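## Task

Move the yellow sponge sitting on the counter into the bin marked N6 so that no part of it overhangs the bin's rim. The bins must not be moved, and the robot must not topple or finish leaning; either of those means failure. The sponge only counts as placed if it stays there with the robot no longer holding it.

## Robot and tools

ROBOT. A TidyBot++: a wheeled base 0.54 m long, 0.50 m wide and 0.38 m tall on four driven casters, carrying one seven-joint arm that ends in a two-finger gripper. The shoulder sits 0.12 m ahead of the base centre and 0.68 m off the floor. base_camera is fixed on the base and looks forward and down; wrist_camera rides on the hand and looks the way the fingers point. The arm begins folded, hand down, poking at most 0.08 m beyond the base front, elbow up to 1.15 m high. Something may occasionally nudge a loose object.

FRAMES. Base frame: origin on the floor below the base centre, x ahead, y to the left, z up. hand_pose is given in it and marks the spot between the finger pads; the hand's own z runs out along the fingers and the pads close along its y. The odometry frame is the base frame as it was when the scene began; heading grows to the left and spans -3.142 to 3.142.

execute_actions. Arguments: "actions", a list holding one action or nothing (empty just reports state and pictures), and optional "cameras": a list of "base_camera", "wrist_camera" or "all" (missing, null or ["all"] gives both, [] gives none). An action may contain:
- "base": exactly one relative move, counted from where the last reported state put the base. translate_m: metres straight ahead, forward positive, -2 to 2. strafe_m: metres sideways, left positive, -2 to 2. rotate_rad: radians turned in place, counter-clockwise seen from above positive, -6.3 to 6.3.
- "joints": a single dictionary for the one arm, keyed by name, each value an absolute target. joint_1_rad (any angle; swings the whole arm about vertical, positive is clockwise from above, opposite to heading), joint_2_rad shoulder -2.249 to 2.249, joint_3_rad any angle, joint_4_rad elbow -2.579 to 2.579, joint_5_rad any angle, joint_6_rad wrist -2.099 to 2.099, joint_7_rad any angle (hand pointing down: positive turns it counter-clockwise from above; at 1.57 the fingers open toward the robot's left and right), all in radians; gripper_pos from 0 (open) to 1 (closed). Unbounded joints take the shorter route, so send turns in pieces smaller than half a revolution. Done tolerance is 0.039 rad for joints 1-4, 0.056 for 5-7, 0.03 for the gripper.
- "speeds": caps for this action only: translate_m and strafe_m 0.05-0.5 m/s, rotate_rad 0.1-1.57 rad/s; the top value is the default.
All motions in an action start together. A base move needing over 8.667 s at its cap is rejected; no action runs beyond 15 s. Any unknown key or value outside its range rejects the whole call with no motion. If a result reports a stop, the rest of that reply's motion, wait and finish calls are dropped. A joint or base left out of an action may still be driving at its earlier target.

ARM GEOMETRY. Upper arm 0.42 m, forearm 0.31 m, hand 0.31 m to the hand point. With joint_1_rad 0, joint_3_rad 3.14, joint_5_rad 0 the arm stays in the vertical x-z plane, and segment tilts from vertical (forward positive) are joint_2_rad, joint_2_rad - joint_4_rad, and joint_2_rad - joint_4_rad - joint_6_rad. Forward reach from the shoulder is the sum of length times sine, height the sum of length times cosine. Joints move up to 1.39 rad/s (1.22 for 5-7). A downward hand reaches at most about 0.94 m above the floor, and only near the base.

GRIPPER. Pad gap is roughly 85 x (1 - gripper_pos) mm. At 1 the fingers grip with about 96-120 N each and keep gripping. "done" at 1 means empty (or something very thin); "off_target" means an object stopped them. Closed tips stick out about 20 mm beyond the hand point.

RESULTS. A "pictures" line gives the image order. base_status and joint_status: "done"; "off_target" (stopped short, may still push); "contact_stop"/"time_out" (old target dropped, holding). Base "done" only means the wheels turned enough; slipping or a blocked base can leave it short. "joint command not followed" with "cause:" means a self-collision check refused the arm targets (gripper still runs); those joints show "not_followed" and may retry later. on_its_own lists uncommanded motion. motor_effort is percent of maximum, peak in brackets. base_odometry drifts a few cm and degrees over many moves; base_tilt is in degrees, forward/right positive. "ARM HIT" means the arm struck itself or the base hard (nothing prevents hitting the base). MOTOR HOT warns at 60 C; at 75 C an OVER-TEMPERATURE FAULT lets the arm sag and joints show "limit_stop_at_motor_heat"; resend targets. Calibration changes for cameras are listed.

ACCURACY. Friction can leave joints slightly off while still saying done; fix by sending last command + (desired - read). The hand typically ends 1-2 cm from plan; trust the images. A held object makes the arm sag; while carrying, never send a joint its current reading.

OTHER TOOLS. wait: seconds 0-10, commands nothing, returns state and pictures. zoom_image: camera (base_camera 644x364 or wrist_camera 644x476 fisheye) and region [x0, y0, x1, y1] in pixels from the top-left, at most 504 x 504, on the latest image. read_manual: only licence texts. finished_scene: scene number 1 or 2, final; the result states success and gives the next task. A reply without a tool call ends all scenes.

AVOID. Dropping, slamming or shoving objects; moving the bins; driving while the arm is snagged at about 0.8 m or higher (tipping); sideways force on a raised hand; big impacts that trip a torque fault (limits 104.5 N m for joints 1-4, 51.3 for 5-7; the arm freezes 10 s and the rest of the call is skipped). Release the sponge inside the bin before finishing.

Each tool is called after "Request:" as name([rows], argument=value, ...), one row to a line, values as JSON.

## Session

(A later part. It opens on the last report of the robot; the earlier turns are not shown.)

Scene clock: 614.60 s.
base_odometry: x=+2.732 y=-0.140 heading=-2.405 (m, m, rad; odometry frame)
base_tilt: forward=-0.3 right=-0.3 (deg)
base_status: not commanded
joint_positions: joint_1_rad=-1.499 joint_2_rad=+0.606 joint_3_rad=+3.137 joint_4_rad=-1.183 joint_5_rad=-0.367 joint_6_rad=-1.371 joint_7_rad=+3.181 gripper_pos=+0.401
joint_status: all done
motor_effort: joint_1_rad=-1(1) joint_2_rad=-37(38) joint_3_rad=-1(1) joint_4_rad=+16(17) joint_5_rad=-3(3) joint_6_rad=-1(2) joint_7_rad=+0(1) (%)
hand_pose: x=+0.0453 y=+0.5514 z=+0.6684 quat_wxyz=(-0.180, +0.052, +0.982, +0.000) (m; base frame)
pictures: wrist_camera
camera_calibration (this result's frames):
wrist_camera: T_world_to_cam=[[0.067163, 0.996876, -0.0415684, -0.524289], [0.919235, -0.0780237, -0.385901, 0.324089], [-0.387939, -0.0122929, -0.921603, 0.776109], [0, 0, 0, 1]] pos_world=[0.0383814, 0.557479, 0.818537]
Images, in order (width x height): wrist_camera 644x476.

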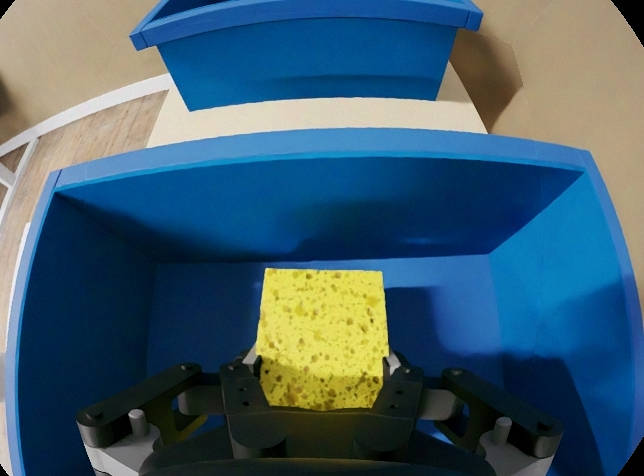

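Request:
execute_actions([
  {"joints": {"gripper_pos": 0.1}},
], cameras=["wrist_camera"])

Scene clock: 625.27 s.
base_odometry: x=+2.732 y=-0.140 heading=-2.405 (m, m, rad; odometry frame)
base_tilt: forward=-0.3 right=-0.3 (deg)
base_status: not commanded
joint_positions: joint_1_rad=-1.499 joint_2_rad=+0.606 joint_3_rad=+3.137 joint_4_rad=-1.183 joint_5_rad=-0.367 joint_6_rad=-1.371 joint_7_rad=+3.181 gripper_pos=+0.100
joint_status: all done
motor_effort: joint_1_rad=+0(0) joint_2_rad=-36(35) joint_3_rad=-1(1) joint_4_rad=+16(16) joint_5_rad=-2(2) joint_6_rad=-1(1) joint_7_rad=+1(1) (%)
hand_pose: x=+0.0453 y=+0.5514 z=+0.6684 quat_wxyz=(-0.180, +0.052, +0.982, +0.000) (m; base frame)
pictures: wrist_camera
camera_calibration (this result's frames):
wrist_camera: T_world_to_cam=[[0.0671631, 0.996876, -0.0415686, -0.524289], [0.919235, -0.0780238, -0.385901, 0.324089], [-0.387939, -0.012293, -0.921603, 0.776109], [0, 0, 0, 1]] pos_world=[0.0383814, 0.557479, 0.818537]
Images, in order (width x height): wrist_camera 644x476.

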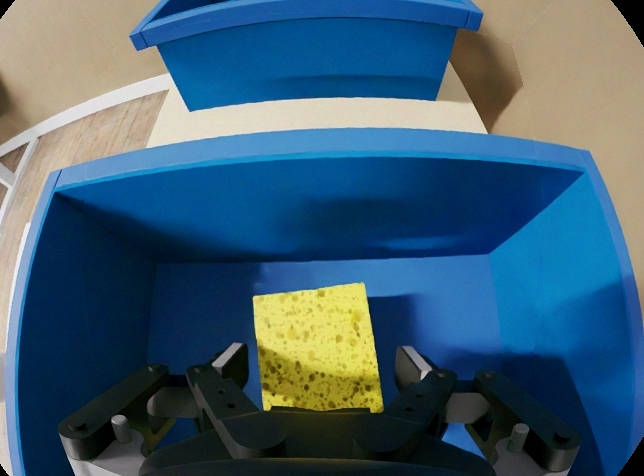

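Request:
execute_actions([
  {"joints": {"joint_4_rad": -0.76, "joint_6_rad": -1.80, "gripper_pos": 0.0}},
], cameras=["wrist_camera"])

Scene clock: 634.87 s.
base_odometry: x=+2.732 y=-0.140 heading=-2.405 (m, m, rad; odometry frame)
base_tilt: forward=-0.2 right=-0.3 (deg)
base_status: not commanded
joint_positions: joint_1_rad=-1.499 joint_2_rad=+0.606 joint_3_rad=+3.137 joint_4_rad=-0.777 joint_5_rad=-0.367 joint_6_rad=-1.769 joint_7_rad=+3.181 gripper_pos=+0.000
joint_status: all done
motor_effort: joint_1_rad=+0(0) joint_2_rad=-35(38) joint_3_rad=-1(1) joint_4_rad=+15(15) joint_5_rad=-2(2) joint_6_rad=-1(2) joint_7_rad=+1(0) (%)
hand_pose: x=+0.0454 y=+0.5476 z=+0.7954 quat_wxyz=(-0.180, -0.021, +0.983, +0.004) (m; base frame)
pictures: wrist_camera
camera_calibration (this result's frames):
wrist_camera: T_world_to_cam=[[-0.0747326, 0.997176, -0.00743548, -0.536059], [0.920128, 0.0660801, -0.386002, 0.29387], [-0.38442, -0.0356885, -0.922468, 0.906473], [0, 0, 0, 1]] pos_world=[0.0380071, 0.547477, 0.945641]
Images, in order (width x height): wrist_camera 644x476.

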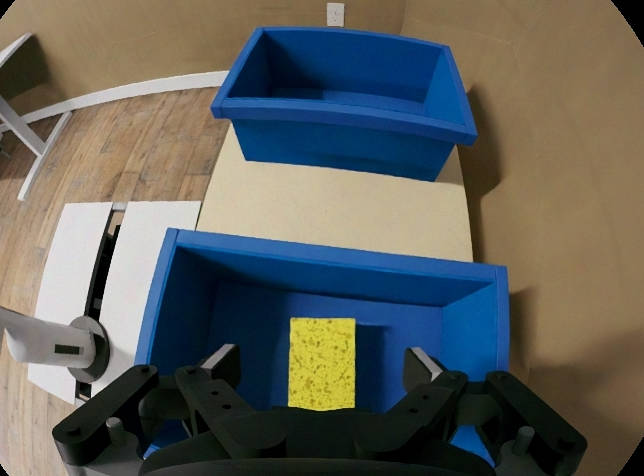

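The sponge is lying on the floor of bin N6 and the hand is clear of the bin, so I'm ending scene 1.

Request:
finished_scene(scene=1)

The scene is finished: the task was done.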